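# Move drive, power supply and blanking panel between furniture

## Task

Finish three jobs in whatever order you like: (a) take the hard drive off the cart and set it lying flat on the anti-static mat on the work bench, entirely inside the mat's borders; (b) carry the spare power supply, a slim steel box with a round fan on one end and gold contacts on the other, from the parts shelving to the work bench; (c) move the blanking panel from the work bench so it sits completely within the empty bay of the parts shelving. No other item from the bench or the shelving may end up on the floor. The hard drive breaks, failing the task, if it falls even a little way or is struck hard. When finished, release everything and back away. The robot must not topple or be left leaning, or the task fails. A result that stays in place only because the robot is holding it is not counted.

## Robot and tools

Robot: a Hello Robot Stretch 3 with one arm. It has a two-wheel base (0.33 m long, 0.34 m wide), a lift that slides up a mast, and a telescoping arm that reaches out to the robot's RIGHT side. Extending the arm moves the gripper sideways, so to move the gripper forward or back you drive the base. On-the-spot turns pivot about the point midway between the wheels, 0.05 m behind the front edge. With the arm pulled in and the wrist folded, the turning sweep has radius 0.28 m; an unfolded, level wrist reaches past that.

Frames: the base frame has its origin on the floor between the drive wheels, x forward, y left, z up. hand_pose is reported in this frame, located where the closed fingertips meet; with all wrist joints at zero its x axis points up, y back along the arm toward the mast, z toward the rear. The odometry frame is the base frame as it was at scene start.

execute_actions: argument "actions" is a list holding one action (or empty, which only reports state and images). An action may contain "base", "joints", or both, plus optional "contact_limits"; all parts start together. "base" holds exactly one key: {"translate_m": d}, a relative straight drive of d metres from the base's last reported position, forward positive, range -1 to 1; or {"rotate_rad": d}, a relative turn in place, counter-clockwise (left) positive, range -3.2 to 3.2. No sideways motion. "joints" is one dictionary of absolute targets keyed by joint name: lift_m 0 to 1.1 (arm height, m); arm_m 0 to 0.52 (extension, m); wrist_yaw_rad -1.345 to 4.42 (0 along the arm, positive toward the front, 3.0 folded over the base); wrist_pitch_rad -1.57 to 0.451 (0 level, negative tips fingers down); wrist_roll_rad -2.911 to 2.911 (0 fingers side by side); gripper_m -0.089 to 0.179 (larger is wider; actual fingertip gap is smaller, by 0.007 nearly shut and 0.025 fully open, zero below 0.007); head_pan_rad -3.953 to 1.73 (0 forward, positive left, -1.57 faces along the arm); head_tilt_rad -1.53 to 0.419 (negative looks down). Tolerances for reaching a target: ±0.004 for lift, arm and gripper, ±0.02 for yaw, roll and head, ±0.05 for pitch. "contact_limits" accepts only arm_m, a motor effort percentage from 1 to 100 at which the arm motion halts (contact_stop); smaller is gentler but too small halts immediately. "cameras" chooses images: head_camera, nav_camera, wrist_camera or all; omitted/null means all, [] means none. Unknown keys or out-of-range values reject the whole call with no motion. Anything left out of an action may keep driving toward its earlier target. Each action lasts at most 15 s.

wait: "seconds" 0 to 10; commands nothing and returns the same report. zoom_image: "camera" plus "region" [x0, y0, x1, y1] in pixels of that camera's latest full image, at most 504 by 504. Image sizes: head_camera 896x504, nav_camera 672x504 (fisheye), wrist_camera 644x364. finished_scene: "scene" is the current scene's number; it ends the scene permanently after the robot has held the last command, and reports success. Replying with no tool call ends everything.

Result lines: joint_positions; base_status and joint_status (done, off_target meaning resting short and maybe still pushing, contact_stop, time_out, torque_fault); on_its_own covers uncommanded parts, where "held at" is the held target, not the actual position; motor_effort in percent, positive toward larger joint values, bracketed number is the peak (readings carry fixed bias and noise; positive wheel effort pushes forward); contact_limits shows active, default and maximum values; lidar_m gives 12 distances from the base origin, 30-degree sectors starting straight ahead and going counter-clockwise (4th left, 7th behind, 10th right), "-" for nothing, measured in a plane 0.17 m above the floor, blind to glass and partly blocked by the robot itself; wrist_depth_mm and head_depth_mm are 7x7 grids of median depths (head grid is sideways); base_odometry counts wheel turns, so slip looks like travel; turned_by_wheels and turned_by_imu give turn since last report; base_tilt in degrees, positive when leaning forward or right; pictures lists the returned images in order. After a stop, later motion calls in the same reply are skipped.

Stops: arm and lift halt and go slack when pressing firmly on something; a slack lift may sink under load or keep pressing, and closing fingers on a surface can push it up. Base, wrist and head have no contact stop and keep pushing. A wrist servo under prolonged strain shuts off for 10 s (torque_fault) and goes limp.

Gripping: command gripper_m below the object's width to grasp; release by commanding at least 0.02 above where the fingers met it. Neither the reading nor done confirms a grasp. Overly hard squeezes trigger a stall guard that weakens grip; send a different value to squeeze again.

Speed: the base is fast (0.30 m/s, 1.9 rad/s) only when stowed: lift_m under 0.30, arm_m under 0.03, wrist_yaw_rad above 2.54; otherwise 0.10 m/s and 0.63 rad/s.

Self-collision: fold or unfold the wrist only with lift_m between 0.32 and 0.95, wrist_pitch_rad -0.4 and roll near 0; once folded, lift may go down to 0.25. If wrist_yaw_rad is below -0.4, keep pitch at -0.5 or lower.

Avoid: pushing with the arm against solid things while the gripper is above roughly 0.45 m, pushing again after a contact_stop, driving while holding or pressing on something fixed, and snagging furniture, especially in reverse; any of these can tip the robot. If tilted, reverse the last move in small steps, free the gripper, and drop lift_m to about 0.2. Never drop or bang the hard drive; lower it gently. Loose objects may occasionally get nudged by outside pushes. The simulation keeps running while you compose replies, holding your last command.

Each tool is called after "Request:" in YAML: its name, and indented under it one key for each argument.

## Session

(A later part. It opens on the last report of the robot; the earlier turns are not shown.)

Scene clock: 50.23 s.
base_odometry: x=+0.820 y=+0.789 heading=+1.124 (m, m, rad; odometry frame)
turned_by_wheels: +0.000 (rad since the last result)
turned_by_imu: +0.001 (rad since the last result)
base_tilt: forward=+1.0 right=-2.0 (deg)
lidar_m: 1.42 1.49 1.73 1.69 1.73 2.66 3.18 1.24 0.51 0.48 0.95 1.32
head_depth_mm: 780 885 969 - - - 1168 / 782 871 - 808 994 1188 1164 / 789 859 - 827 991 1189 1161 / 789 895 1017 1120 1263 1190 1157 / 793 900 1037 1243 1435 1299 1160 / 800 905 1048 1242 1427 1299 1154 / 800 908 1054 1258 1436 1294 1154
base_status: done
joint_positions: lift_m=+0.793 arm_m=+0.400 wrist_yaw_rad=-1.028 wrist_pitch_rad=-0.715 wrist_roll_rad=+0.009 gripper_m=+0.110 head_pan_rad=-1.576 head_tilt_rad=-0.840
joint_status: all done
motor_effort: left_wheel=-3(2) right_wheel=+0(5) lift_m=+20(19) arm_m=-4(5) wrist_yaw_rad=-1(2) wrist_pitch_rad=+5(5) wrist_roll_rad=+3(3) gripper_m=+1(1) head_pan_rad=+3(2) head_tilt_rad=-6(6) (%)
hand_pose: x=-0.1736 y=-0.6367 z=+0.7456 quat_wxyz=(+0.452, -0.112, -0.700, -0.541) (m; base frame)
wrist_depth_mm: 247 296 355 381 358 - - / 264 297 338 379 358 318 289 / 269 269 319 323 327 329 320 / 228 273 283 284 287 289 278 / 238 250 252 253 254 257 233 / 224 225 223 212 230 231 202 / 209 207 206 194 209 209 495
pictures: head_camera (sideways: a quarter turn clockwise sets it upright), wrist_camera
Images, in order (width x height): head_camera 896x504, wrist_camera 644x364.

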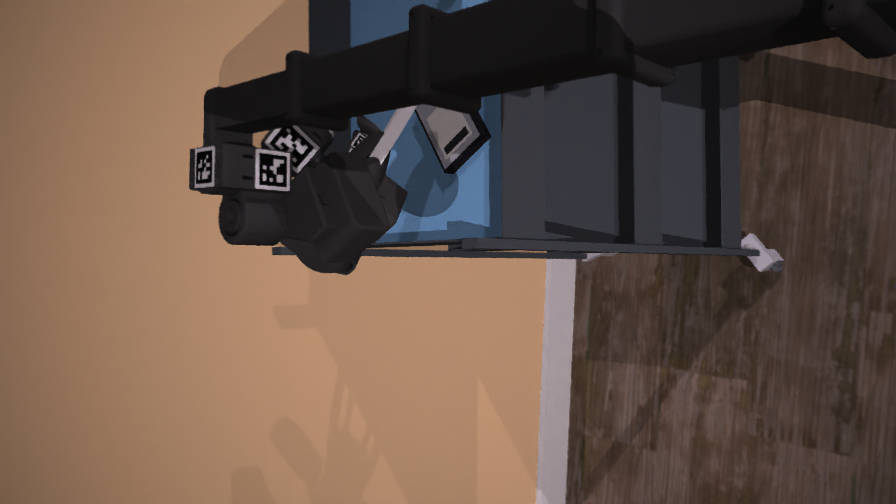

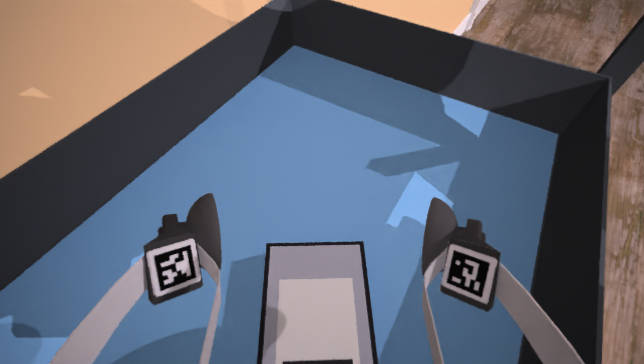

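Request:
execute_actions:
  actions:
    - {"base":{"translate_m":0.017},"joints":{"arm_m":0.395,"lift_m":0.76,"wrist_roll_rad":0.0}}

Scene clock: 52.07 s.
base_odometry: x=+0.827 y=+0.804 heading=+1.124 (m, m, rad; odometry frame)
turned_by_wheels: +0.000 (rad since the last result)
turned_by_imu: +0.001 (rad since the last result)
base_tilt: forward=+0.9 right=-2.0 (deg)
lidar_m: 1.40 1.47 1.72 1.69 1.73 2.67 3.19 1.24 0.51 0.48 0.95 1.32
head_depth_mm: 783 885 965 872 - - - / 783 886 - 807 992 1195 1161 / 789 892 - 827 992 1174 1158 / 790 896 1018 1198 1404 1257 1158 / 794 900 1043 1239 1427 1300 1153 / 799 904 1049 1249 1437 1297 1159 / 798 912 1053 1253 1435 1294 1153
base_status: done
joint_positions: lift_m=+0.760 arm_m=+0.395 wrist_yaw_rad=-1.028 wrist_pitch_rad=-0.715 wrist_roll_rad=+0.006 gripper_m=+0.110 head_pan_rad=-1.576 head_tilt_rad=-0.840
joint_status: all done
motor_effort: left_wheel=-1(1) right_wheel=+0(5) lift_m=+20(23) arm_m=-3(0) wrist_yaw_rad=-2(2) wrist_pitch_rad=+5(5) wrist_roll_rad=-3(2) gripper_m=+0(0) head_pan_rad=+3(3) head_tilt_rad=-6(6) (%)
hand_pose: x=-0.1737 y=-0.6318 z=+0.7127 quat_wxyz=(+0.453, -0.112, -0.699, -0.541) (m; base frame)
wrist_depth_mm: 251 280 318 374 345 302 278 / 225 252 310 323 324 318 283 / 217 262 274 277 279 283 239 / 228 240 241 243 245 247 204 / 213 213 211 199 214 220 179 / 192 192 190 180 191 200 159 / 178 176 176 164 175 179 139
pictures: head_camera (sideways: a quarter turn clockwise sets it upright), nav_camera (sideways: a quarter turn counterclockwise sets it upright), wrist_camera
Images, in order (width x height): head_camera 896x504, nav_camera 672x504, wrist_camera 644x364.

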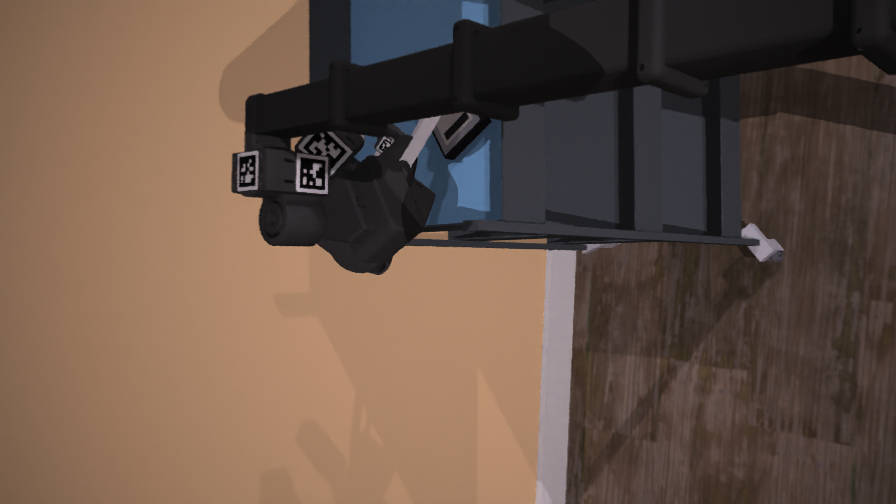

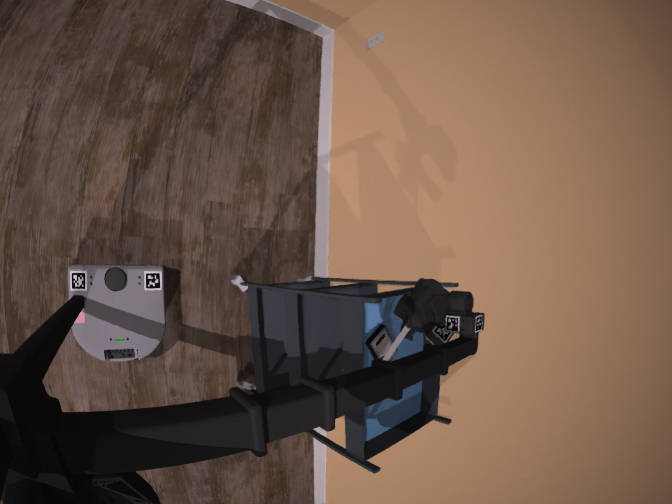

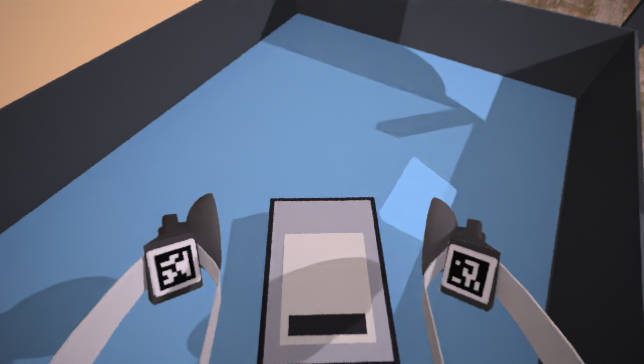

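Request:
execute_actions:
  actions:
    - {"joints":{"lift_m":0.733,"wrist_roll_rad":0.02}}
  cameras: ["head_camera","wrist_camera"]

Request:
execute_actions:
  actions:
    - {"joints":{"gripper_m":0.015}}
  cameras: ["wrist_camera"]

Request:
execute_actions:
  actions:
    - {"joints":{"lift_m":0.748}}
  cameras: []

Request:
wait:
  seconds: 6

Scene clock: 53.67 s.
base_odometry: x=+0.827 y=+0.804 heading=+1.124 (m, m, rad; odometry frame)
turned_by_wheels: +0.000 (rad since the last result)
turned_by_imu: +0.000 (rad since the last result)
base_tilt: forward=+1.0 right=-2.1 (deg)
lidar_m: 1.40 1.47 1.72 1.69 1.72 2.67 3.18 1.24 0.51 0.48 0.95 1.33
head_depth_mm: 780 885 966 874 984 - - / 783 886 963 - 993 1192 1165 / 787 892 - 807 994 1168 1160 / 791 895 1014 1228 1399 1256 1155 / 794 901 1044 1239 1435 1300 1155 / 796 908 1052 1243 1439 1299 1148 / 801 909 1054 1249 1439 1299 1159
base_status: not commanded
joint_positions: lift_m=+0.733 arm_m=+0.395 wrist_yaw_rad=-1.028 wrist_pitch_rad=-0.715 wrist_roll_rad=+0.014 gripper_m=+0.110 head_pan_rad=-1.576 head_tilt_rad=-0.840
joint_status: all done
motor_effort: left_wheel=-2(2) right_wheel=+0(1) lift_m=+20(22) arm_m=-3(4) wrist_yaw_rad=-1(2) wrist_pitch_rad=+5(5) wrist_roll_rad=+3(3) gripper_m=+1(1) head_pan_rad=+2(3) head_tilt_rad=-5(6) (%)
hand_pose: x=-0.1737 y=-0.6318 z=+0.6857 quat_wxyz=(+0.450, -0.114, -0.701, -0.541) (m; base frame)
wrist_depth_mm: 211 239 306 332 324 302 268 / 206 253 276 278 280 281 267 / 217 236 237 239 240 242 229 / 206 207 208 190 210 211 203 / 184 184 182 169 179 188 178 / 166 166 164 152 159 172 159 / 154 152 150 139 145 154 139
pictures: head_camera (sideways: a quarter turn clockwise sets it upright), wrist_camera
Images, in order (width x height): head_camera 896x504, wrist_camera 644x364.

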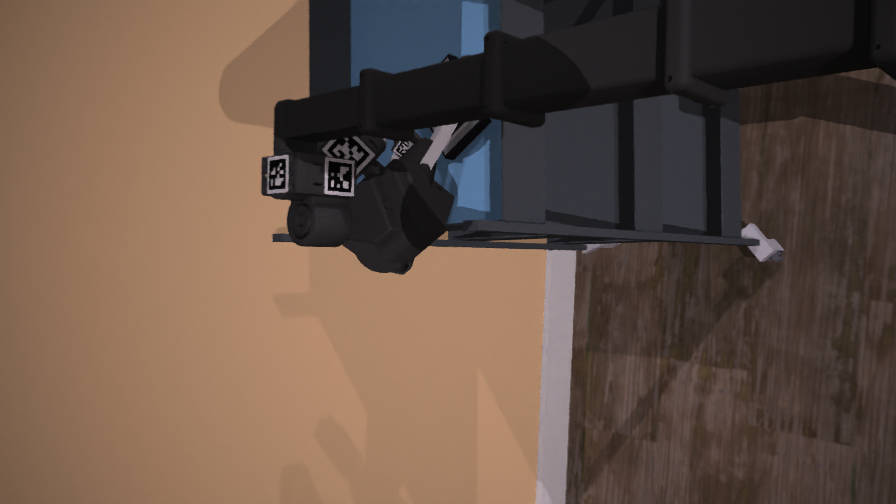

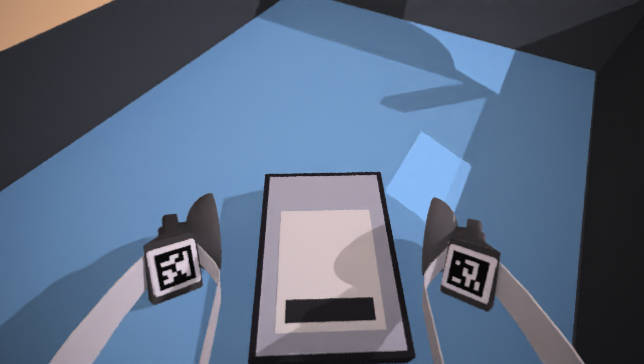

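Scene clock: 55.10 s.
base_odometry: x=+0.827 y=+0.804 heading=+1.124 (m, m, rad; odometry frame)
turned_by_wheels: +0.000 (rad since the last result)
turned_by_imu: +0.000 (rad since the last result)
base_tilt: forward=+1.0 right=-2.1 (deg)
lidar_m: 1.40 1.47 1.72 1.69 1.73 2.68 3.18 1.24 0.51 0.48 0.95 1.32
head_depth_mm: 783 888 967 868 984 - - / 785 888 961 - 992 1197 1164 / 790 892 - 810 995 1187 1161 / 790 896 1015 1226 1400 1253 1158 / 792 902 1041 1237 1436 1301 1156 / 796 905 1049 1240 1443 1298 1159 / 801 912 1054 1254 1435 1303 1154
base_status: not commanded
joint_positions: lift_m=+0.733 arm_m=+0.395 wrist_yaw_rad=-1.034 wrist_pitch_rad=-0.708 wrist_roll_rad=+0.014 gripper_m=+0.016 head_pan_rad=-1.576 head_tilt_rad=-0.840
joint_status: all done
motor_effort: left_wheel=-3(3) right_wheel=+5(5) lift_m=+20(20) arm_m=-3(3) wrist_yaw_rad=+4(4) wrist_pitch_rad=+2(5) wrist_roll_rad=+3(3) gripper_m=-21(100) head_pan_rad=+3(3) head_tilt_rad=-6(6) (%)
hand_pose: x=-0.1754 y=-0.6315 z=+0.6870 quat_wxyz=(+0.451, -0.118, -0.701, -0.540) (m; base frame)
wrist_depth_mm: 237 240 312 339 327 301 268 / 206 254 279 283 283 287 270 / 218 237 240 242 243 245 232 / 208 208 210 192 213 214 200 / 185 186 186 170 189 190 175 / 167 168 162 153 162 171 156 / 152 152 151 140 149 155 142
pictures: wrist_camera
Images, in order (width x height): wrist_camera 644x364.

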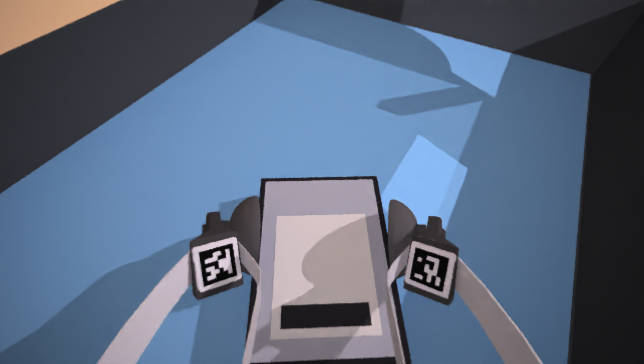

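Scene clock: 55.93 s.
base_odometry: x=+0.827 y=+0.804 heading=+1.124 (m, m, rad; odometry frame)
turned_by_wheels: +0.000 (rad since the last result)
turned_by_imu: +0.000 (rad since the last result)
base_tilt: forward=+1.1 right=-2.0 (deg)
lidar_m: 1.40 1.47 1.72 1.70 1.73 2.68 3.17 1.24 0.52 0.48 0.95 1.32
head_depth_mm: 784 884 966 870 - - - / 786 887 - - 1004 1190 1163 / 788 891 - 817 994 1188 1162 / 790 895 1012 1202 1404 1260 1161 / 795 902 1042 1241 1431 1295 1155 / 798 904 1050 1250 1441 1301 1154 / 801 909 1055 1256 1442 1300 1151
base_status: not commanded
joint_positions: lift_m=+0.748 arm_m=+0.395 wrist_yaw_rad=-1.032 wrist_pitch_rad=-0.723 wrist_roll_rad=+0.014 gripper_m=+0.016 head_pan_rad=-1.576 head_tilt_rad=-0.840
joint_status: all done
motor_effort: left_wheel=-2(4) right_wheel=+1(5) lift_m=+27(31) arm_m=-3(2) wrist_yaw_rad=+2(4) wrist_pitch_rad=+8(8) wrist_roll_rad=+3(3) gripper_m=-20(21) head_pan_rad=+3(3) head_tilt_rad=-6(6) (%)
hand_pose: x=-0.1726 y=-0.6304 z=+0.6988 quat_wxyz=(+0.447, -0.112, -0.702, -0.544) (m; base frame)
wrist_depth_mm: 249 251 320 352 336 304 268 / 208 255 293 295 298 300 276 / 220 247 253 255 257 258 231 / 218 222 223 194 226 228 199 / 198 198 199 171 201 202 174 / 179 180 173 153 175 183 155 / 163 163 161 139 162 167 140
pictures: none
No camera images: the call's "cameras" was empty. Leave "cameras" out to get every camera's image.

Scene clock: 61.93 s.
base_odometry: x=+0.827 y=+0.804 heading=+1.124 (m, m, rad; odometry frame)
turned_by_wheels: +0.000 (rad since the last result)
turned_by_imu: +0.002 (rad since the last result)
base_tilt: forward=+0.9 right=-2.0 (deg)
lidar_m: 1.40 1.47 1.71 1.69 1.72 2.68 3.20 1.24 0.52 0.48 0.95 1.33
head_depth_mm: 782 885 969 870 - - - / 783 891 - - 1004 1193 1161 / 784 890 - 819 992 1192 1162 / 791 898 1015 1201 1407 1258 1158 / 793 898 1043 1235 1429 1297 1153 / 795 906 1049 1248 1442 1303 1156 / 801 909 1054 1255 1434 1297 1154
base_status: not commanded
joint_positions: lift_m=+0.748 arm_m=+0.395 wrist_yaw_rad=-1.032 wrist_pitch_rad=-0.723 wrist_roll_rad=+0.014 gripper_m=+0.016 head_pan_rad=-1.576 head_tilt_rad=-0.840
joint_status: all done
motor_effort: left_wheel=-2(4) right_wheel=+0(5) lift_m=+27(31) arm_m=-3(2) wrist_yaw_rad=+2(4) wrist_pitch_rad=+8(8) wrist_roll_rad=+3(3) gripper_m=-20(21) head_pan_rad=+3(3) head_tilt_rad=-6(6) (%)
hand_pose: x=-0.1726 y=-0.6304 z=+0.6988 quat_wxyz=(+0.447, -0.112, -0.702, -0.544) (m; base frame)
wrist_depth_mm: 251 250 318 351 337 302 270 / 208 255 293 296 300 300 277 / 219 247 254 255 257 259 231 / 219 223 224 194 225 228 199 / 197 198 199 171 202 203 174 / 179 180 174 153 175 183 155 / 163 164 161 139 162 166 140
wait: 6.00 s; at rest by 0.27 s
pictures: head_camera (sideways: a quarter turn clockwise sets it upright), nav_camera (sideways: a quarter turn counterclockwise sets it upright), wrist_camera
Images, in order (width x height): head_camera 896x504, nav_camera 672x504, wrist_camera 644x364.

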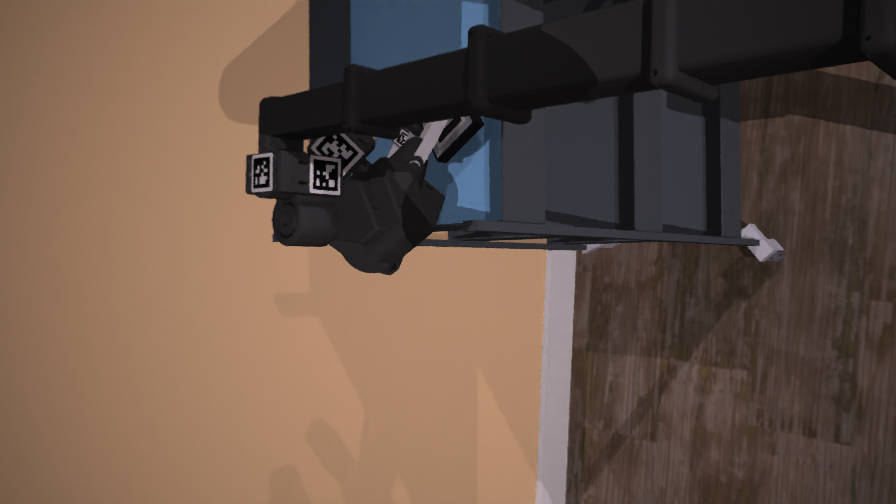

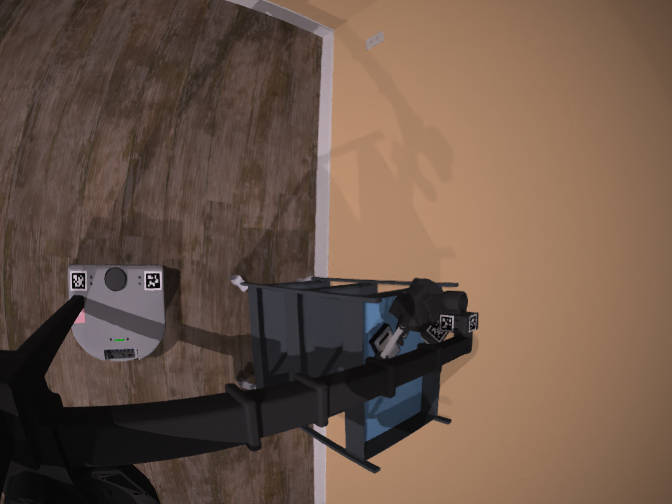

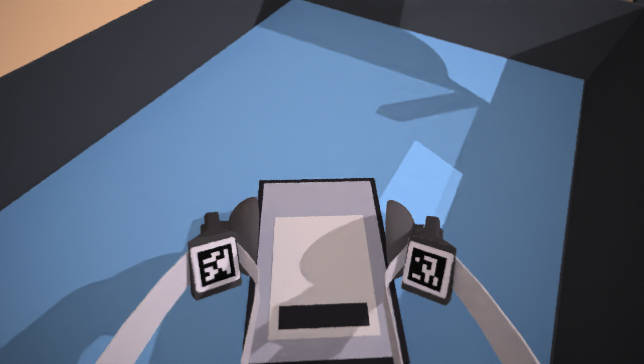

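Request:
execute_actions:
  actions:
    - {"joints":{"lift_m":0.9}}
  cameras: []

Request:
execute_actions:
  actions:
    - {"joints":{"lift_m":1.0,"arm_m":0.2},"base":{"rotate_rad":-0.62}}
  cameras: []

Request:
execute_actions:
  actions:
    - {"joints":{"lift_m":1.08,"arm_m":0.06},"base":{"translate_m":-1.0}}
  cameras: []

Request:
execute_actions:
  actions:
    - {"base":{"translate_m":-1.0},"joints":{"head_pan_rad":-2.5,"head_tilt_rad":-0.5}}

Scene clock: 65.07 s.
base_odometry: x=+0.827 y=+0.804 heading=+1.124 (m, m, rad; odometry frame)
turned_by_wheels: +0.000 (rad since the last result)
turned_by_imu: +0.001 (rad since the last result)
base_tilt: forward=+1.0 right=-2.1 (deg)
lidar_m: 1.40 1.47 1.72 1.70 1.73 2.67 3.19 1.25 0.52 0.48 0.94 1.33
head_depth_mm: 770 - - 851 995 1196 1165 / 759 934 943 849 994 1191 1158 / 763 - 961 848 994 1192 1160 / 784 879 998 1171 1405 1256 1158 / 793 900 1042 1238 1431 1302 1162 / 797 906 1050 1243 1438 1308 1157 / 802 910 1056 1258 1431 1301 1156
base_status: not commanded
joint_positions: lift_m=+0.900 arm_m=+0.395 wrist_yaw_rad=-1.032 wrist_pitch_rad=-0.724 wrist_roll_rad=+0.014 gripper_m=+0.016 head_pan_rad=-1.576 head_tilt_rad=-0.840
joint_status: all done
motor_effort: left_wheel=-2(2) right_wheel=+0(0) lift_m=+27(28) arm_m=-4(2) wrist_yaw_rad=+1(2) wrist_pitch_rad=+8(8) wrist_roll_rad=+3(3) gripper_m=-21(20) head_pan_rad=+3(2) head_tilt_rad=-6(6) (%)
hand_pose: x=-0.1725 y=-0.6303 z=+0.8506 quat_wxyz=(+0.447, -0.112, -0.702, -0.544) (m; base frame)
wrist_depth_mm: 253 307 398 578 - - - / 270 327 431 480 - - - / 285 355 433 469 446 413 - / 305 363 399 194 418 420 - / 323 347 366 171 371 380 - / 301 325 320 153 323 977 - / 286 301 297 139 297 892 922
pictures: none
No camera images: the call's "cameras" was empty. Leave "cameras" out to get every camera's image.

Scene clock: 67.73 s.
base_odometry: x=+0.827 y=+0.804 heading=+0.504 (m, m, rad; odometry frame)
turned_by_wheels: -0.620 (rad since the last result)
turned_by_imu: -0.608 (rad since the last result)
base_tilt: forward=+1.0 right=-2.1 (deg)
lidar_m: 1.21 1.40 1.44 1.72 1.83 1.69 3.41 2.68 1.37 0.53 0.48 0.92
head_depth_mm: 1217 - 1551 1070 1497 1309 1164 / - - 1568 1673 1491 1304 1159 / - - - 1571 1459 1302 1159 / 933 - 951 913 1100 1278 1161 / 893 999 998 864 1050 1240 1156 / 844 945 986 839 1008 1147 1135 / 805 896 951 839 765 1105 1154
base_status: done
joint_positions: lift_m=+1.000 arm_m=+0.200 wrist_yaw_rad=-1.031 wrist_pitch_rad=-0.725 wrist_roll_rad=+0.015 gripper_m=+0.016 head_pan_rad=-1.576 head_tilt_rad=-0.840
joint_status: all done
motor_effort: left_wheel=+0(4) right_wheel=-3(9) lift_m=+27(28) arm_m=-3(9) wrist_yaw_rad=+1(2) wrist_pitch_rad=+8(9) wrist_roll_rad=+2(3) gripper_m=-20(20) head_pan_rad=+2(4) head_tilt_rad=-6(6) (%)
hand_pose: x=-0.1722 y=-0.4354 z=+0.9505 quat_wxyz=(+0.446, -0.111, -0.702, -0.544) (m; base frame)
wrist_depth_mm: 775 - - - - - - / 775 - - - - - - / 769 - - - - - - / 765 - - 194 - - - / 756 - - 171 - - - / 404 - - 153 - - - / 387 577 985 139 992 - -
pictures: none
No camera images: the call's "cameras" was empty. Leave "cameras" out to get every camera's image.

Scene clock: 79.07 s.
base_odometry: x=-0.048 y=+0.321 heading=+0.504 (m, m, rad; odometry frame)
turned_by_wheels: +0.000 (rad since the last result)
turned_by_imu: -0.002 (rad since the last result)
base_tilt: forward=+1.0 right=-2.1 (deg)
lidar_m: 1.94 2.24 1.97 1.16 1.10 1.12 2.43 1.74 2.19 1.55 1.45 1.14
head_depth_mm: - - - 1641 1492 1306 1162 / - - - 1664 1500 1315 1163 / - - - 1712 1494 1304 1159 / 1496 - 1980 1742 1490 1309 1157 / 1454 1600 1901 1744 1486 1299 1154 / 1382 1543 1754 1734 1487 1301 1158 / 1316 1463 1635 1740 1485 1297 1161
base_status: done
joint_positions: lift_m=+1.080 arm_m=+0.060 wrist_yaw_rad=-1.031 wrist_pitch_rad=-0.725 wrist_roll_rad=+0.015 gripper_m=+0.016 head_pan_rad=-1.576 head_tilt_rad=-0.840
joint_status: all done
motor_effort: left_wheel=+0(1) right_wheel=-3(8) lift_m=+27(29) arm_m=-3(3) wrist_yaw_rad=+1(1) wrist_pitch_rad=+8(9) wrist_roll_rad=+2(2) gripper_m=-20(20) head_pan_rad=+2(2) head_tilt_rad=-6(6) (%)
hand_pose: x=-0.1722 y=-0.2954 z=+1.0305 quat_wxyz=(+0.446, -0.111, -0.702, -0.544) (m; base frame)
wrist_depth_mm: - - - - - - - / - - - - - - - / - - - - - - - / - - - 194 - - - / - - - 171 - - - / - - - 153 - - - / - - - 139 - - -
pictures: none
No camera images: the call's "cameras" was empty. Leave "cameras" out to get every camera's image.

Scene clock: 90.40 s.
base_odometry: x=-0.923 y=-0.163 heading=+0.505 (m, m, rad; odometry frame)
turned_by_wheels: +0.000 (rad since the last result)
turned_by_imu: -0.002 (rad since the last result)
base_tilt: forward=+1.1 right=-2.1 (deg)
lidar_m: 2.15 2.61 0.82 0.60 0.80 1.43 1.44 1.56 0.95 2.12 2.01 2.03
head_depth_mm: - - - - 1926 1666 1378 / - - - - 1920 1651 1374 / - - - - 1935 1651 1372 / - - - - 1923 1647 1367 / - - - 1916 1870 1636 1367 / - - - 1890 1975 1544 1334 / - - - 1876 1976 345 1326
base_status: done
joint_positions: lift_m=+1.080 arm_m=+0.060 wrist_yaw_rad=-1.031 wrist_pitch_rad=-0.725 wrist_roll_rad=+0.015 gripper_m=+0.016 head_pan_rad=-2.493 head_tilt_rad=-0.507
joint_status: all done
motor_effort: left_wheel=+0(1) right_wheel=-3(8) lift_m=+27(27) arm_m=-3(4) wrist_yaw_rad=+1(1) wrist_pitch_rad=+8(8) wrist_roll_rad=+3(3) gripper_m=-20(20) head_pan_rad=-3(42) head_tilt_rad=+4(32) (%)
hand_pose: x=-0.1722 y=-0.2954 z=+1.0305 quat_wxyz=(+0.446, -0.111, -0.702, -0.544) (m; base frame)
wrist_depth_mm: - - - - - - - / - - - - - - - / - - - - - - - / - - - 194 - - - / - - - 171 - - - / - - - 153 - - - / - - - 139 - - -
pictures: head_camera (sideways: a quarter turn clockwise sets it upright), nav_camera (sideways: a quarter turn counterclockwise sets it upright), wrist_camera
Images, in order (width x height): head_camera 896x504, nav_camera 672x504, wrist_camera 644x364.

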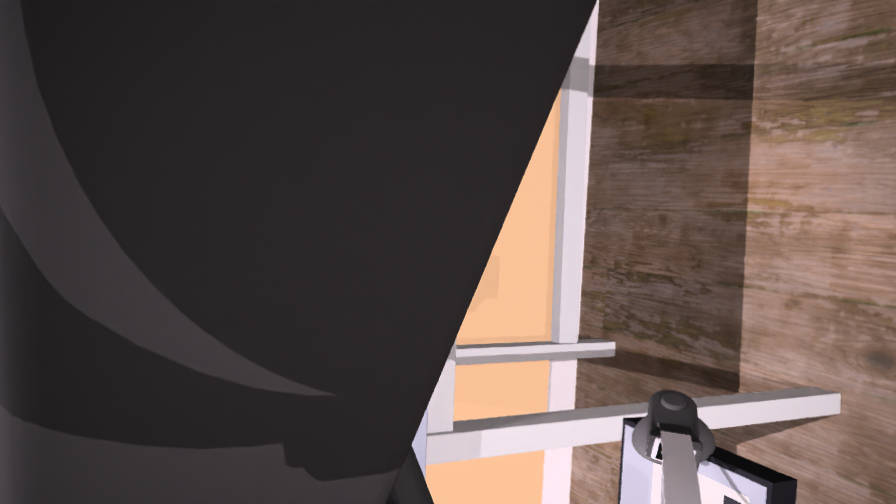

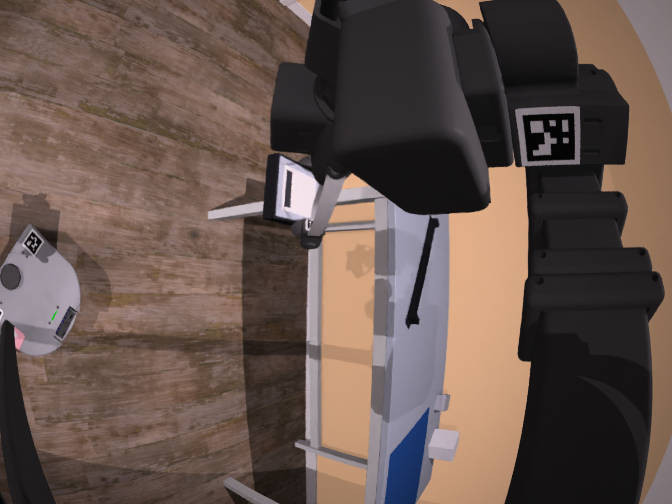

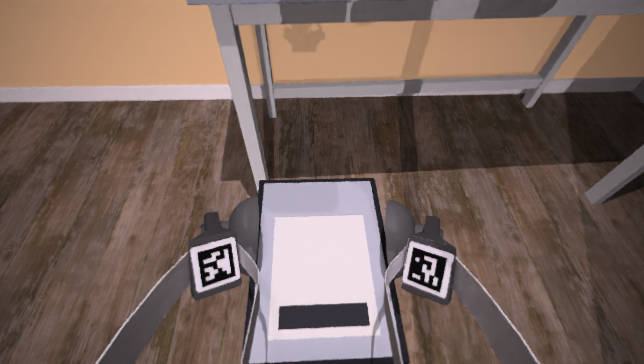

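Request:
execute_actions:
  actions:
    - {"base":{"translate_m":-0.53}}
  cameras: []

Request:
execute_actions:
  actions:
    - {"base":{"rotate_rad":-1.03},"joints":{"head_pan_rad":-1.0,"head_tilt_rad":-0.5}}
  cameras: []

Request:
execute_actions:
  actions:
    - {"base":{"translate_m":-0.15},"joints":{"arm_m":0.4}}

Scene clock: 97.63 s.
base_odometry: x=-1.387 y=-0.419 heading=+0.505 (m, m, rad; odometry frame)
turned_by_wheels: +0.000 (rad since the last result)
turned_by_imu: +0.000 (rad since the last result)
base_tilt: forward=+0.9 right=-2.1 (deg)
lidar_m: 2.55 1.30 0.74 0.93 1.47 0.93 1.21 1.13 1.15 0.76 2.29 2.35
head_depth_mm: - - - - 578 595 1382 / - - - - 595 598 1377 / - - - - 615 1464 1368 / - - - - 615 1471 1364 / - - - 747 612 1481 1363 / - - - 780 609 1538 1358 / - - - 778 607 345 1332
base_status: done
joint_positions: lift_m=+1.080 arm_m=+0.060 wrist_yaw_rad=-1.031 wrist_pitch_rad=-0.725 wrist_roll_rad=+0.015 gripper_m=+0.016 head_pan_rad=-2.493 head_tilt_rad=-0.507
joint_status: not commanded
motor_effort: left_wheel=+1(1) right_wheel=-3(8) lift_m=+27(27) arm_m=-3(4) wrist_yaw_rad=+1(1) wrist_pitch_rad=+9(8) wrist_roll_rad=+3(2) gripper_m=-21(20) head_pan_rad=-4(3) head_tilt_rad=+4(5) (%)
hand_pose: x=-0.1722 y=-0.2954 z=+1.0305 quat_wxyz=(+0.446, -0.111, -0.702, -0.544) (m; base frame)
wrist_depth_mm: 502 498 506 511 516 518 518 / 421 426 425 427 436 437 436 / 367 370 368 373 373 376 378 / 330 340 342 194 392 - - / - - - 171 - - - / - 803 - 153 - - - / - - - 139 - - -
pictures: none
No camera images: the call's "cameras" was empty. Leave "cameras" out to get every camera's image.

Scene clock: 100.20 s.
base_odometry: x=-1.387 y=-0.419 heading=-0.525 (m, m, rad; odometry frame)
turned_by_wheels: -1.030 (rad since the last result)
turned_by_imu: -1.011 (rad since the last result)
base_tilt: forward=+1.0 right=-2.1 (deg)
lidar_m: 2.28 2.37 2.61 1.16 0.84 0.94 1.47 0.93 1.20 1.12 1.15 0.76
head_depth_mm: 1074 1143 1200 839 620 540 1381 / 1121 1198 1243 833 618 588 1374 / 1180 1261 1281 832 616 1520 1368 / 1238 1328 1271 824 615 1593 1370 / 1301 1409 1489 824 659 1636 1363 / 1378 1492 1635 820 686 1627 1366 / 1470 1595 1745 816 831 938 1046
base_status: done
joint_positions: lift_m=+1.080 arm_m=+0.060 wrist_yaw_rad=-1.031 wrist_pitch_rad=-0.725 wrist_roll_rad=+0.015 gripper_m=+0.016 head_pan_rad=-1.007 head_tilt_rad=-0.507
joint_status: all done
motor_effort: left_wheel=+0(4) right_wheel=-3(7) lift_m=+28(27) arm_m=-3(3) wrist_yaw_rad=+1(1) wrist_pitch_rad=+8(8) wrist_roll_rad=+2(2) gripper_m=-20(20) head_pan_rad=+4(40) head_tilt_rad=+5(6) (%)
hand_pose: x=-0.1722 y=-0.2954 z=+1.0305 quat_wxyz=(+0.446, -0.111, -0.702, -0.544) (m; base frame)
wrist_depth_mm: 496 499 506 522 - - - / 419 423 425 838 - - - / 368 368 380 - - - - / 323 325 - 194 - - - / 288 296 - 171 - - - / 261 317 - 153 - - - / 247 - - 139 - - -
pictures: none
No camera images: the call's "cameras" was empty. Leave "cameras" out to get every camera's image.

Scene clock: 103.90 s.
base_odometry: x=-1.517 y=-0.344 heading=-0.525 (m, m, rad; odometry frame)
turned_by_wheels: +0.000 (rad since the last result)
turned_by_imu: +0.001 (rad since the last result)
base_tilt: forward=+1.0 right=-2.0 (deg)
lidar_m: 2.43 2.52 2.79 0.70 0.71 0.93 1.31 0.81 1.21 1.14 1.16 0.88
head_depth_mm: 1081 1147 1207 841 620 541 1378 / 1134 1208 1241 834 618 1433 1377 / 1186 1264 1273 831 617 1548 1373 / 1245 1336 1269 826 635 1597 1369 / 1313 1419 1260 817 661 1643 1367 / 1382 1501 1565 817 712 1634 1368 / 1462 1600 1714 817 1899 1631 1356
base_status: done
joint_positions: lift_m=+1.080 arm_m=+0.400 wrist_yaw_rad=-1.031 wrist_pitch_rad=-0.725 wrist_roll_rad=+0.016 gripper_m=+0.016 head_pan_rad=-1.007 head_tilt_rad=-0.507
joint_status: all done
motor_effort: left_wheel=+0(2) right_wheel=-3(8) lift_m=+27(27) arm_m=+2(5) wrist_yaw_rad=+0(1) wrist_pitch_rad=+8(8) wrist_roll_rad=+2(2) gripper_m=-20(20) head_pan_rad=+3(3) head_tilt_rad=+5(5) (%)
hand_pose: x=-0.1722 y=-0.6349 z=+1.0305 quat_wxyz=(+0.446, -0.112, -0.702, -0.544) (m; base frame)
wrist_depth_mm: 392 481 502 506 510 984 901 / 419 421 423 426 426 434 - / 364 365 366 367 371 372 - / 320 320 322 194 325 329 - / 285 286 287 171 291 293 - / 259 260 249 153 253 268 - / 236 237 233 139 233 243 -
pictures: head_camera (sideways: a quarter turn clockwise sets it upright), nav_camera (sideways: a quarter turn counterclockwise sets it upright), wrist_camera
Images, in order (width x height): head_camera 896x504, nav_camera 672x504, wrist_camera 644x364.

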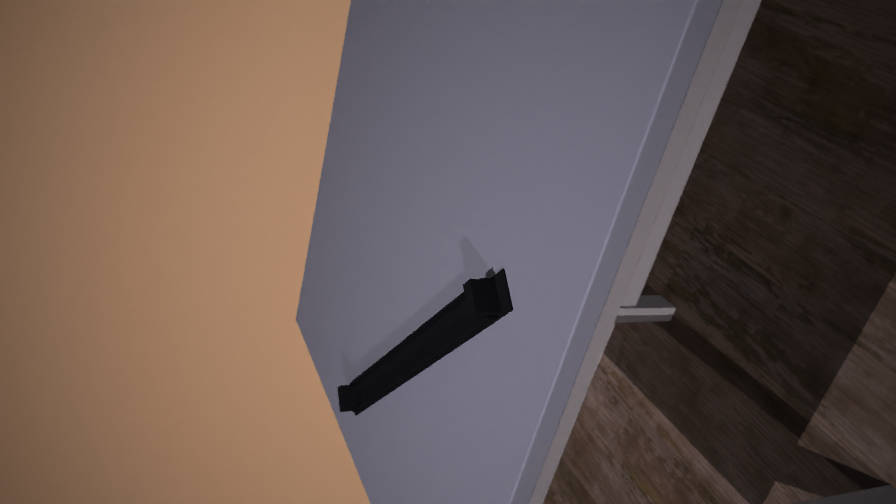

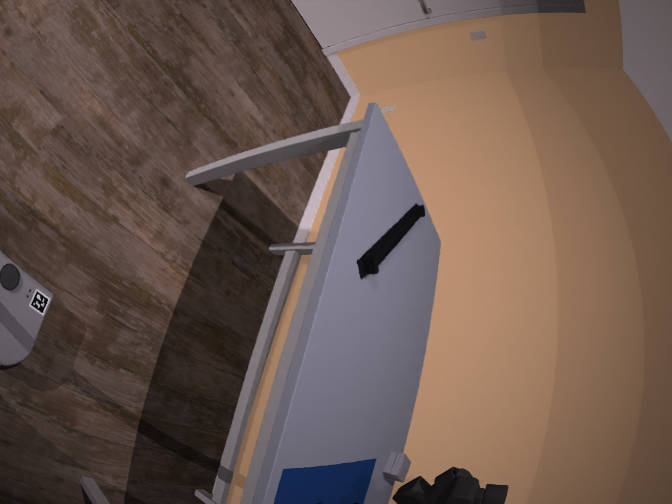

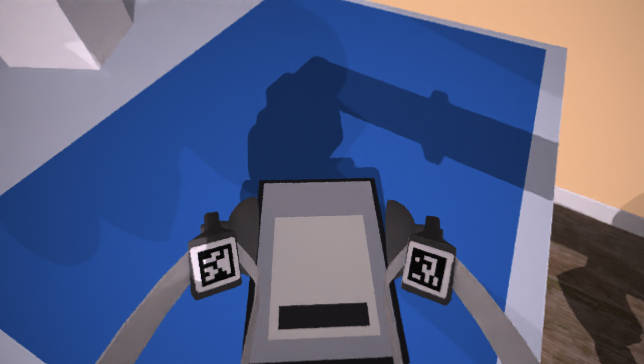

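Request:
execute_actions:
  actions:
    - {"joints":{"lift_m":1.002,"arm_m":0.43}}
  cameras: []

Request:
execute_actions:
  actions:
    - {"joints":{"lift_m":0.994}}
  cameras: []

Scene clock: 105.83 s.
base_odometry: x=-1.517 y=-0.344 heading=-0.525 (m, m, rad; odometry frame)
turned_by_wheels: +0.000 (rad since the last result)
turned_by_imu: +0.001 (rad since the last result)
base_tilt: forward=+1.1 right=-2.0 (deg)
lidar_m: 2.43 2.52 2.79 0.70 0.71 0.93 1.32 0.81 1.21 1.14 1.16 0.88
head_depth_mm: 1083 1148 1207 838 621 541 1377 / 1131 1207 1242 835 618 1435 1374 / 1187 1272 1276 831 615 1550 1367 / 1248 1340 1269 828 637 1593 1369 / 1309 1420 1255 817 660 1637 1364 / 1385 1503 1553 819 712 1628 1365 / 1468 1608 1707 814 1898 1626 1363
base_status: not commanded
joint_positions: lift_m=+1.002 arm_m=+0.430 wrist_yaw_rad=-1.031 wrist_pitch_rad=-0.725 wrist_roll_rad=+0.016 gripper_m=+0.016 head_pan_rad=-1.007 head_tilt_rad=-0.507
joint_status: all done
motor_effort: left_wheel=+0(0) right_wheel=-3(3) lift_m=+21(22) arm_m=+2(1) wrist_yaw_rad=+0(1) wrist_pitch_rad=+8(8) wrist_roll_rad=+2(2) gripper_m=-20(20) head_pan_rad=+3(3) head_tilt_rad=+5(5) (%)
hand_pose: x=-0.1722 y=-0.6649 z=+0.9528 quat_wxyz=(+0.446, -0.112, -0.702, -0.544) (m; base frame)
wrist_depth_mm: 348 350 352 353 355 359 362 / 294 294 297 298 301 302 306 / 252 255 256 259 259 263 262 / 224 225 227 194 229 229 230 / 200 200 201 171 204 205 206 / 181 181 176 153 177 185 186 / 166 166 164 139 164 169 169
pictures: none
No camera images: the call's "cameras" was empty. Leave "cameras" out to get every camera's image.

Scene clock: 106.53 s.
base_odometry: x=-1.517 y=-0.344 heading=-0.525 (m, m, rad; odometry frame)
turned_by_wheels: +0.000 (rad since the last result)
turned_by_imu: +0.000 (rad since the last result)
base_tilt: forward=+1.0 right=-2.1 (deg)
lidar_m: 2.43 2.53 2.79 0.70 0.71 0.93 1.31 0.82 1.21 1.14 1.16 0.88
head_depth_mm: 1079 1149 1203 838 621 541 1377 / 1129 1208 1242 835 618 1439 1374 / 1183 1268 1276 831 615 1554 1368 / 1248 1335 1267 826 636 1600 1364 / 1311 1421 1260 816 661 1636 1357 / 1384 1511 1551 820 712 1638 1359 / 1471 1598 1712 814 1898 1617 1363
base_status: not commanded
joint_positions: lift_m=+0.994 arm_m=+0.430 wrist_yaw_rad=-1.031 wrist_pitch_rad=-0.725 wrist_roll_rad=+0.016 gripper_m=+0.016 head_pan_rad=-1.007 head_tilt_rad=-0.507
joint_status: all done
motor_effort: left_wheel=+0(1) right_wheel=-3(3) lift_m=+21(22) arm_m=+3(2) wrist_yaw_rad=+1(1) wrist_pitch_rad=+8(8) wrist_roll_rad=+2(2) gripper_m=-20(20) head_pan_rad=+3(3) head_tilt_rad=+5(5) (%)
hand_pose: x=-0.1722 y=-0.6649 z=+0.9448 quat_wxyz=(+0.446, -0.112, -0.702, -0.544) (m; base frame)
wrist_depth_mm: 334 336 337 339 343 345 347 / 279 282 284 286 287 290 292 / 242 243 246 247 249 250 251 / 214 215 216 194 219 219 220 / 192 192 193 171 195 195 196 / 173 174 168 153 170 177 178 / 158 159 156 139 156 161 162
pictures: none
No camera images: the call's "cameras" was empty. Leave "cameras" out to get every camera's image.

Request:
execute_actions:
  actions:
    - {"joints":{"lift_m":0.988}}
  cameras: []

Request:
execute_actions:
  actions:
    - {"joints":{"gripper_m":0.105}}
  cameras: []

Request:
execute_actions:
  actions:
    - {"joints":{"lift_m":1.05}}
  cameras: ["wrist_camera"]

Request:
execute_actions:
  actions:
    - {"base":{"translate_m":0.476},"joints":{"wrist_yaw_rad":0.974,"arm_m":0.40,"gripper_m":0.09,"head_pan_rad":-1.45,"lift_m":1.04}}

Scene clock: 108.00 s.
base_odometry: x=-1.517 y=-0.344 heading=-0.525 (m, m, rad; odometry frame)
turned_by_wheels: +0.000 (rad since the last result)
turned_by_imu: +0.000 (rad since the last result)
base_tilt: forward=+1.0 right=-1.9 (deg)
lidar_m: 2.44 2.53 2.80 0.70 0.71 0.93 1.32 0.81 1.21 1.14 1.16 0.88
head_depth_mm: 1081 1145 1206 837 622 541 1381 / 1127 1205 1243 835 618 1435 1373 / 1186 1264 1277 829 616 1557 1371 / 1250 1339 1264 828 636 1600 1368 / 1311 1411 1260 817 661 1643 1372 / 1383 1506 1560 820 713 1632 1361 / 1478 1598 1716 815 1898 1628 1362
base_status: not commanded
joint_positions: lift_m=+0.988 arm_m=+0.430 wrist_yaw_rad=-1.031 wrist_pitch_rad=-0.725 wrist_roll_rad=+0.016 gripper_m=+0.016 head_pan_rad=-1.007 head_tilt_rad=-0.507
joint_status: all done
motor_effort: left_wheel=+0(0) right_wheel=-3(3) lift_m=+21(21) arm_m=+2(3) wrist_yaw_rad=+0(1) wrist_pitch_rad=+8(8) wrist_roll_rad=+2(2) gripper_m=-21(20) head_pan_rad=+2(2) head_tilt_rad=+5(5) (%)
hand_pose: x=-0.1722 y=-0.6649 z=+0.9388 quat_wxyz=(+0.446, -0.112, -0.702, -0.544) (m; base frame)
wrist_depth_mm: 323 324 325 329 330 333 336 / 270 271 273 276 277 281 281 / 234 237 238 239 239 241 244 / 207 208 209 191 211 212 213 / 185 186 187 170 189 190 191 / 168 168 162 154 163 171 172 / 153 153 151 140 152 156 156
pictures: none
No camera images: the call's "cameras" was empty. Leave "cameras" out to get every camera's image.

Scene clock: 109.40 s.
base_odometry: x=-1.517 y=-0.344 heading=-0.525 (m, m, rad; odometry frame)
turned_by_wheels: +0.000 (rad since the last result)
turned_by_imu: +0.000 (rad since the last result)
base_tilt: forward=+0.9 right=-2.1 (deg)
lidar_m: 2.44 2.52 2.80 0.70 0.71 0.93 1.32 0.81 1.21 1.14 1.16 0.88
head_depth_mm: 1084 1146 1204 837 620 542 1382 / 1132 1204 1242 835 618 1433 1373 / 1187 1266 1291 829 616 1552 1371 / 1247 1336 1269 827 637 1594 1363 / 1319 1408 1264 816 661 1634 1369 / 1383 1506 1565 818 712 1630 1367 / 1473 1605 1714 814 1908 1634 1353
base_status: not commanded
joint_positions: lift_m=+0.988 arm_m=+0.430 wrist_yaw_rad=-1.031 wrist_pitch_rad=-0.715 wrist_roll_rad=+0.016 gripper_m=+0.105 head_pan_rad=-1.007 head_tilt_rad=-0.507
joint_status: all done
motor_effort: left_wheel=+0(0) right_wheel=-3(3) lift_m=+21(21) arm_m=+2(3) wrist_yaw_rad=+0(0) wrist_pitch_rad=+5(8) wrist_roll_rad=+2(2) gripper_m=+1(89) head_pan_rad=+3(3) head_tilt_rad=+4(5) (%)
hand_pose: x=-0.1738 y=-0.6659 z=+0.9405 quat_wxyz=(+0.449, -0.115, -0.702, -0.541) (m; base frame)
wrist_depth_mm: 333 331 334 336 340 342 344 / 277 279 280 281 285 287 288 / 239 241 240 243 244 245 247 / 210 211 213 194 215 215 217 / 187 189 182 172 188 192 192 / 169 169 164 156 165 172 173 / 157 155 152 141 151 157 158
pictures: none
No camera images: the call's "cameras" was empty. Leave "cameras" out to get every camera's image.

Scene clock: 110.80 s.
base_odometry: x=-1.517 y=-0.344 heading=-0.525 (m, m, rad; odometry frame)
turned_by_wheels: +0.000 (rad since the last result)
turned_by_imu: +0.000 (rad since the last result)
base_tilt: forward=+0.9 right=-2.0 (deg)
lidar_m: 2.43 2.51 2.80 0.70 0.71 0.93 1.31 0.81 1.21 1.14 1.16 0.88
head_depth_mm: 1083 1145 1203 839 620 541 1381 / 1131 1207 1245 834 618 1435 1373 / 1188 1264 1295 830 615 1550 1369 / 1242 1337 1265 826 638 1590 1365 / 1311 1410 1260 816 661 1645 1364 / 1381 1512 1549 819 711 1627 1357 / 1473 1606 1714 814 1907 1624 1358
base_status: not commanded
joint_positions: lift_m=+1.050 arm_m=+0.430 wrist_yaw_rad=-1.031 wrist_pitch_rad=-0.715 wrist_roll_rad=+0.016 gripper_m=+0.105 head_pan_rad=-1.007 head_tilt_rad=-0.507
joint_status: all done
motor_effort: left_wheel=+0(0) right_wheel=-3(3) lift_m=+25(26) arm_m=+2(2) wrist_yaw_rad=+1(1) wrist_pitch_rad=+5(5) wrist_roll_rad=+2(2) gripper_m=+1(1) head_pan_rad=+4(3) head_tilt_rad=+4(5) (%)
hand_pose: x=-0.1739 y=-0.6660 z=+1.0024 quat_wxyz=(+0.449, -0.115, -0.702, -0.541) (m; base frame)
wrist_depth_mm: 369 441 460 460 463 465 898 / 379 384 382 384 390 390 420 / 330 328 328 330 334 333 357 / 287 286 290 291 292 294 310 / 256 259 257 241 258 263 270 / 231 232 228 217 231 235 243 / 212 211 208 198 210 214 221
pictures: wrist_camera
Images, in order (width x height): wrist_camera 644x364.

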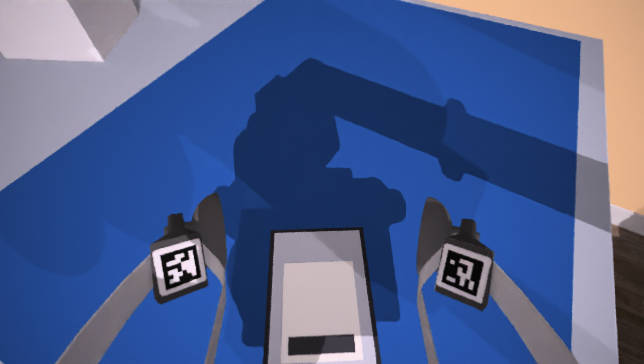

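Scene clock: 116.87 s.
base_odometry: x=-1.105 y=-0.582 heading=-0.525 (m, m, rad; odometry frame)
turned_by_wheels: +0.000 (rad since the last result)
turned_by_imu: +0.003 (rad since the last result)
base_tilt: forward=+1.0 right=-2.0 (deg)
lidar_m: 1.96 2.04 2.31 3.06 0.91 0.96 1.79 1.21 1.17 1.10 0.52 1.70
head_depth_mm: 1035 - 1124 841 621 524 1379 / 1043 1096 - 834 596 521 1368 / 1048 1128 1192 792 615 537 1368 / 1060 1135 1211 790 613 534 1374 / 1069 1148 1206 844 612 533 1361 / 1076 1158 1212 815 610 533 1364 / 1087 1169 1264 814 608 576 1330
base_status: done
joint_positions: lift_m=+1.040 arm_m=+0.400 wrist_yaw_rad=+0.972 wrist_pitch_rad=-0.714 wrist_roll_rad=+0.016 gripper_m=+0.090 head_pan_rad=-1.443 head_tilt_rad=-0.507
joint_status: all done
motor_effort: left_wheel=+0(5) right_wheel=-3(4) lift_m=+20(21) arm_m=-3(10) wrist_yaw_rad=+2(2) wrist_pitch_rad=+5(5) wrist_roll_rad=+2(2) gripper_m=+1(64) head_pan_rad=-4(30) head_tilt_rad=+5(5) (%)
hand_pose: x=+0.1254 y=-0.6455 z=+0.9928 quat_wxyz=(+0.698, +0.529, -0.476, +0.086) (m; base frame)
wrist_depth_mm: - - - - 444 444 471 / - - 383 358 373 374 377 / - 316 318 319 321 322 323 / 279 277 279 280 281 282 284 / 247 248 249 250 253 252 252 / 223 225 220 225 222 227 229 / 204 204 205 205 203 206 208
pictures: head_camera (sideways: a quarter turn clockwise sets it upright), nav_camera (sideways: a quarter turn counterclockwise sets it upright), wrist_camera
Images, in order (width x height): head_camera 896x504, nav_camera 672x504, wrist_camera 644x364.

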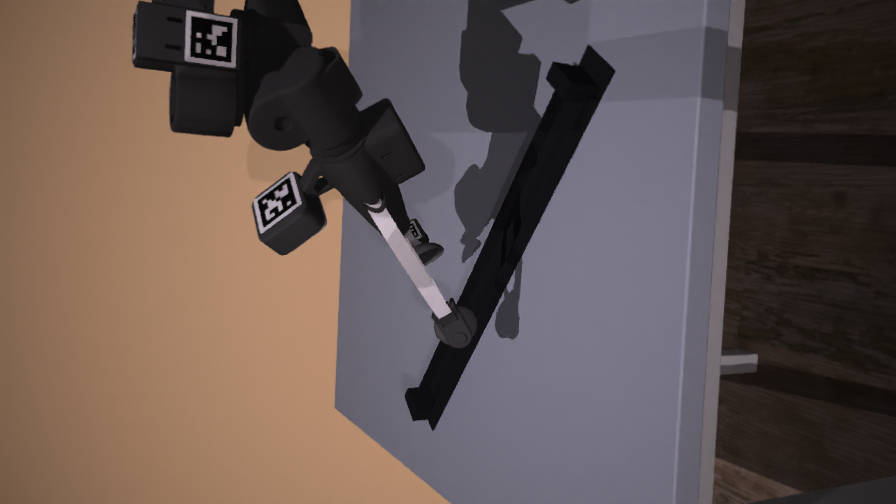

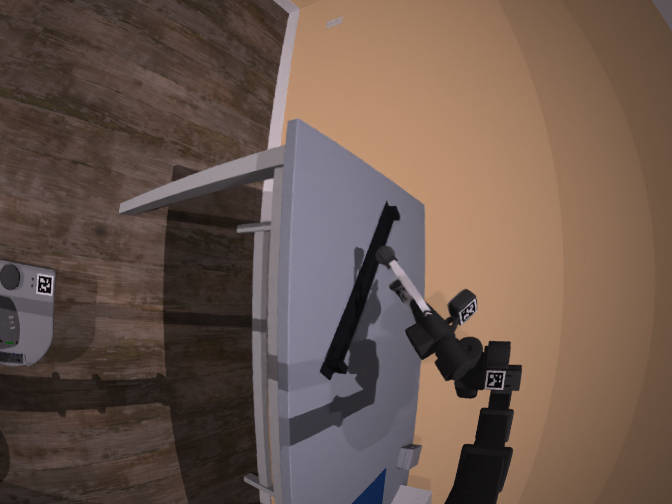

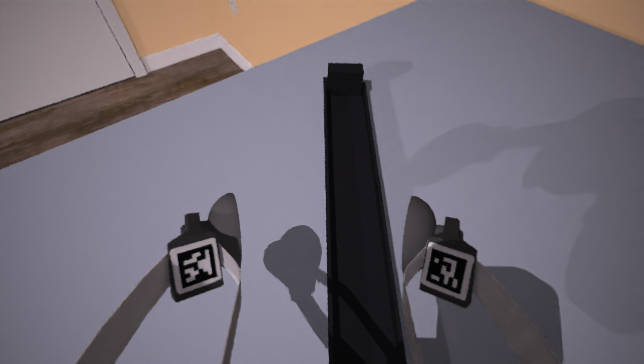

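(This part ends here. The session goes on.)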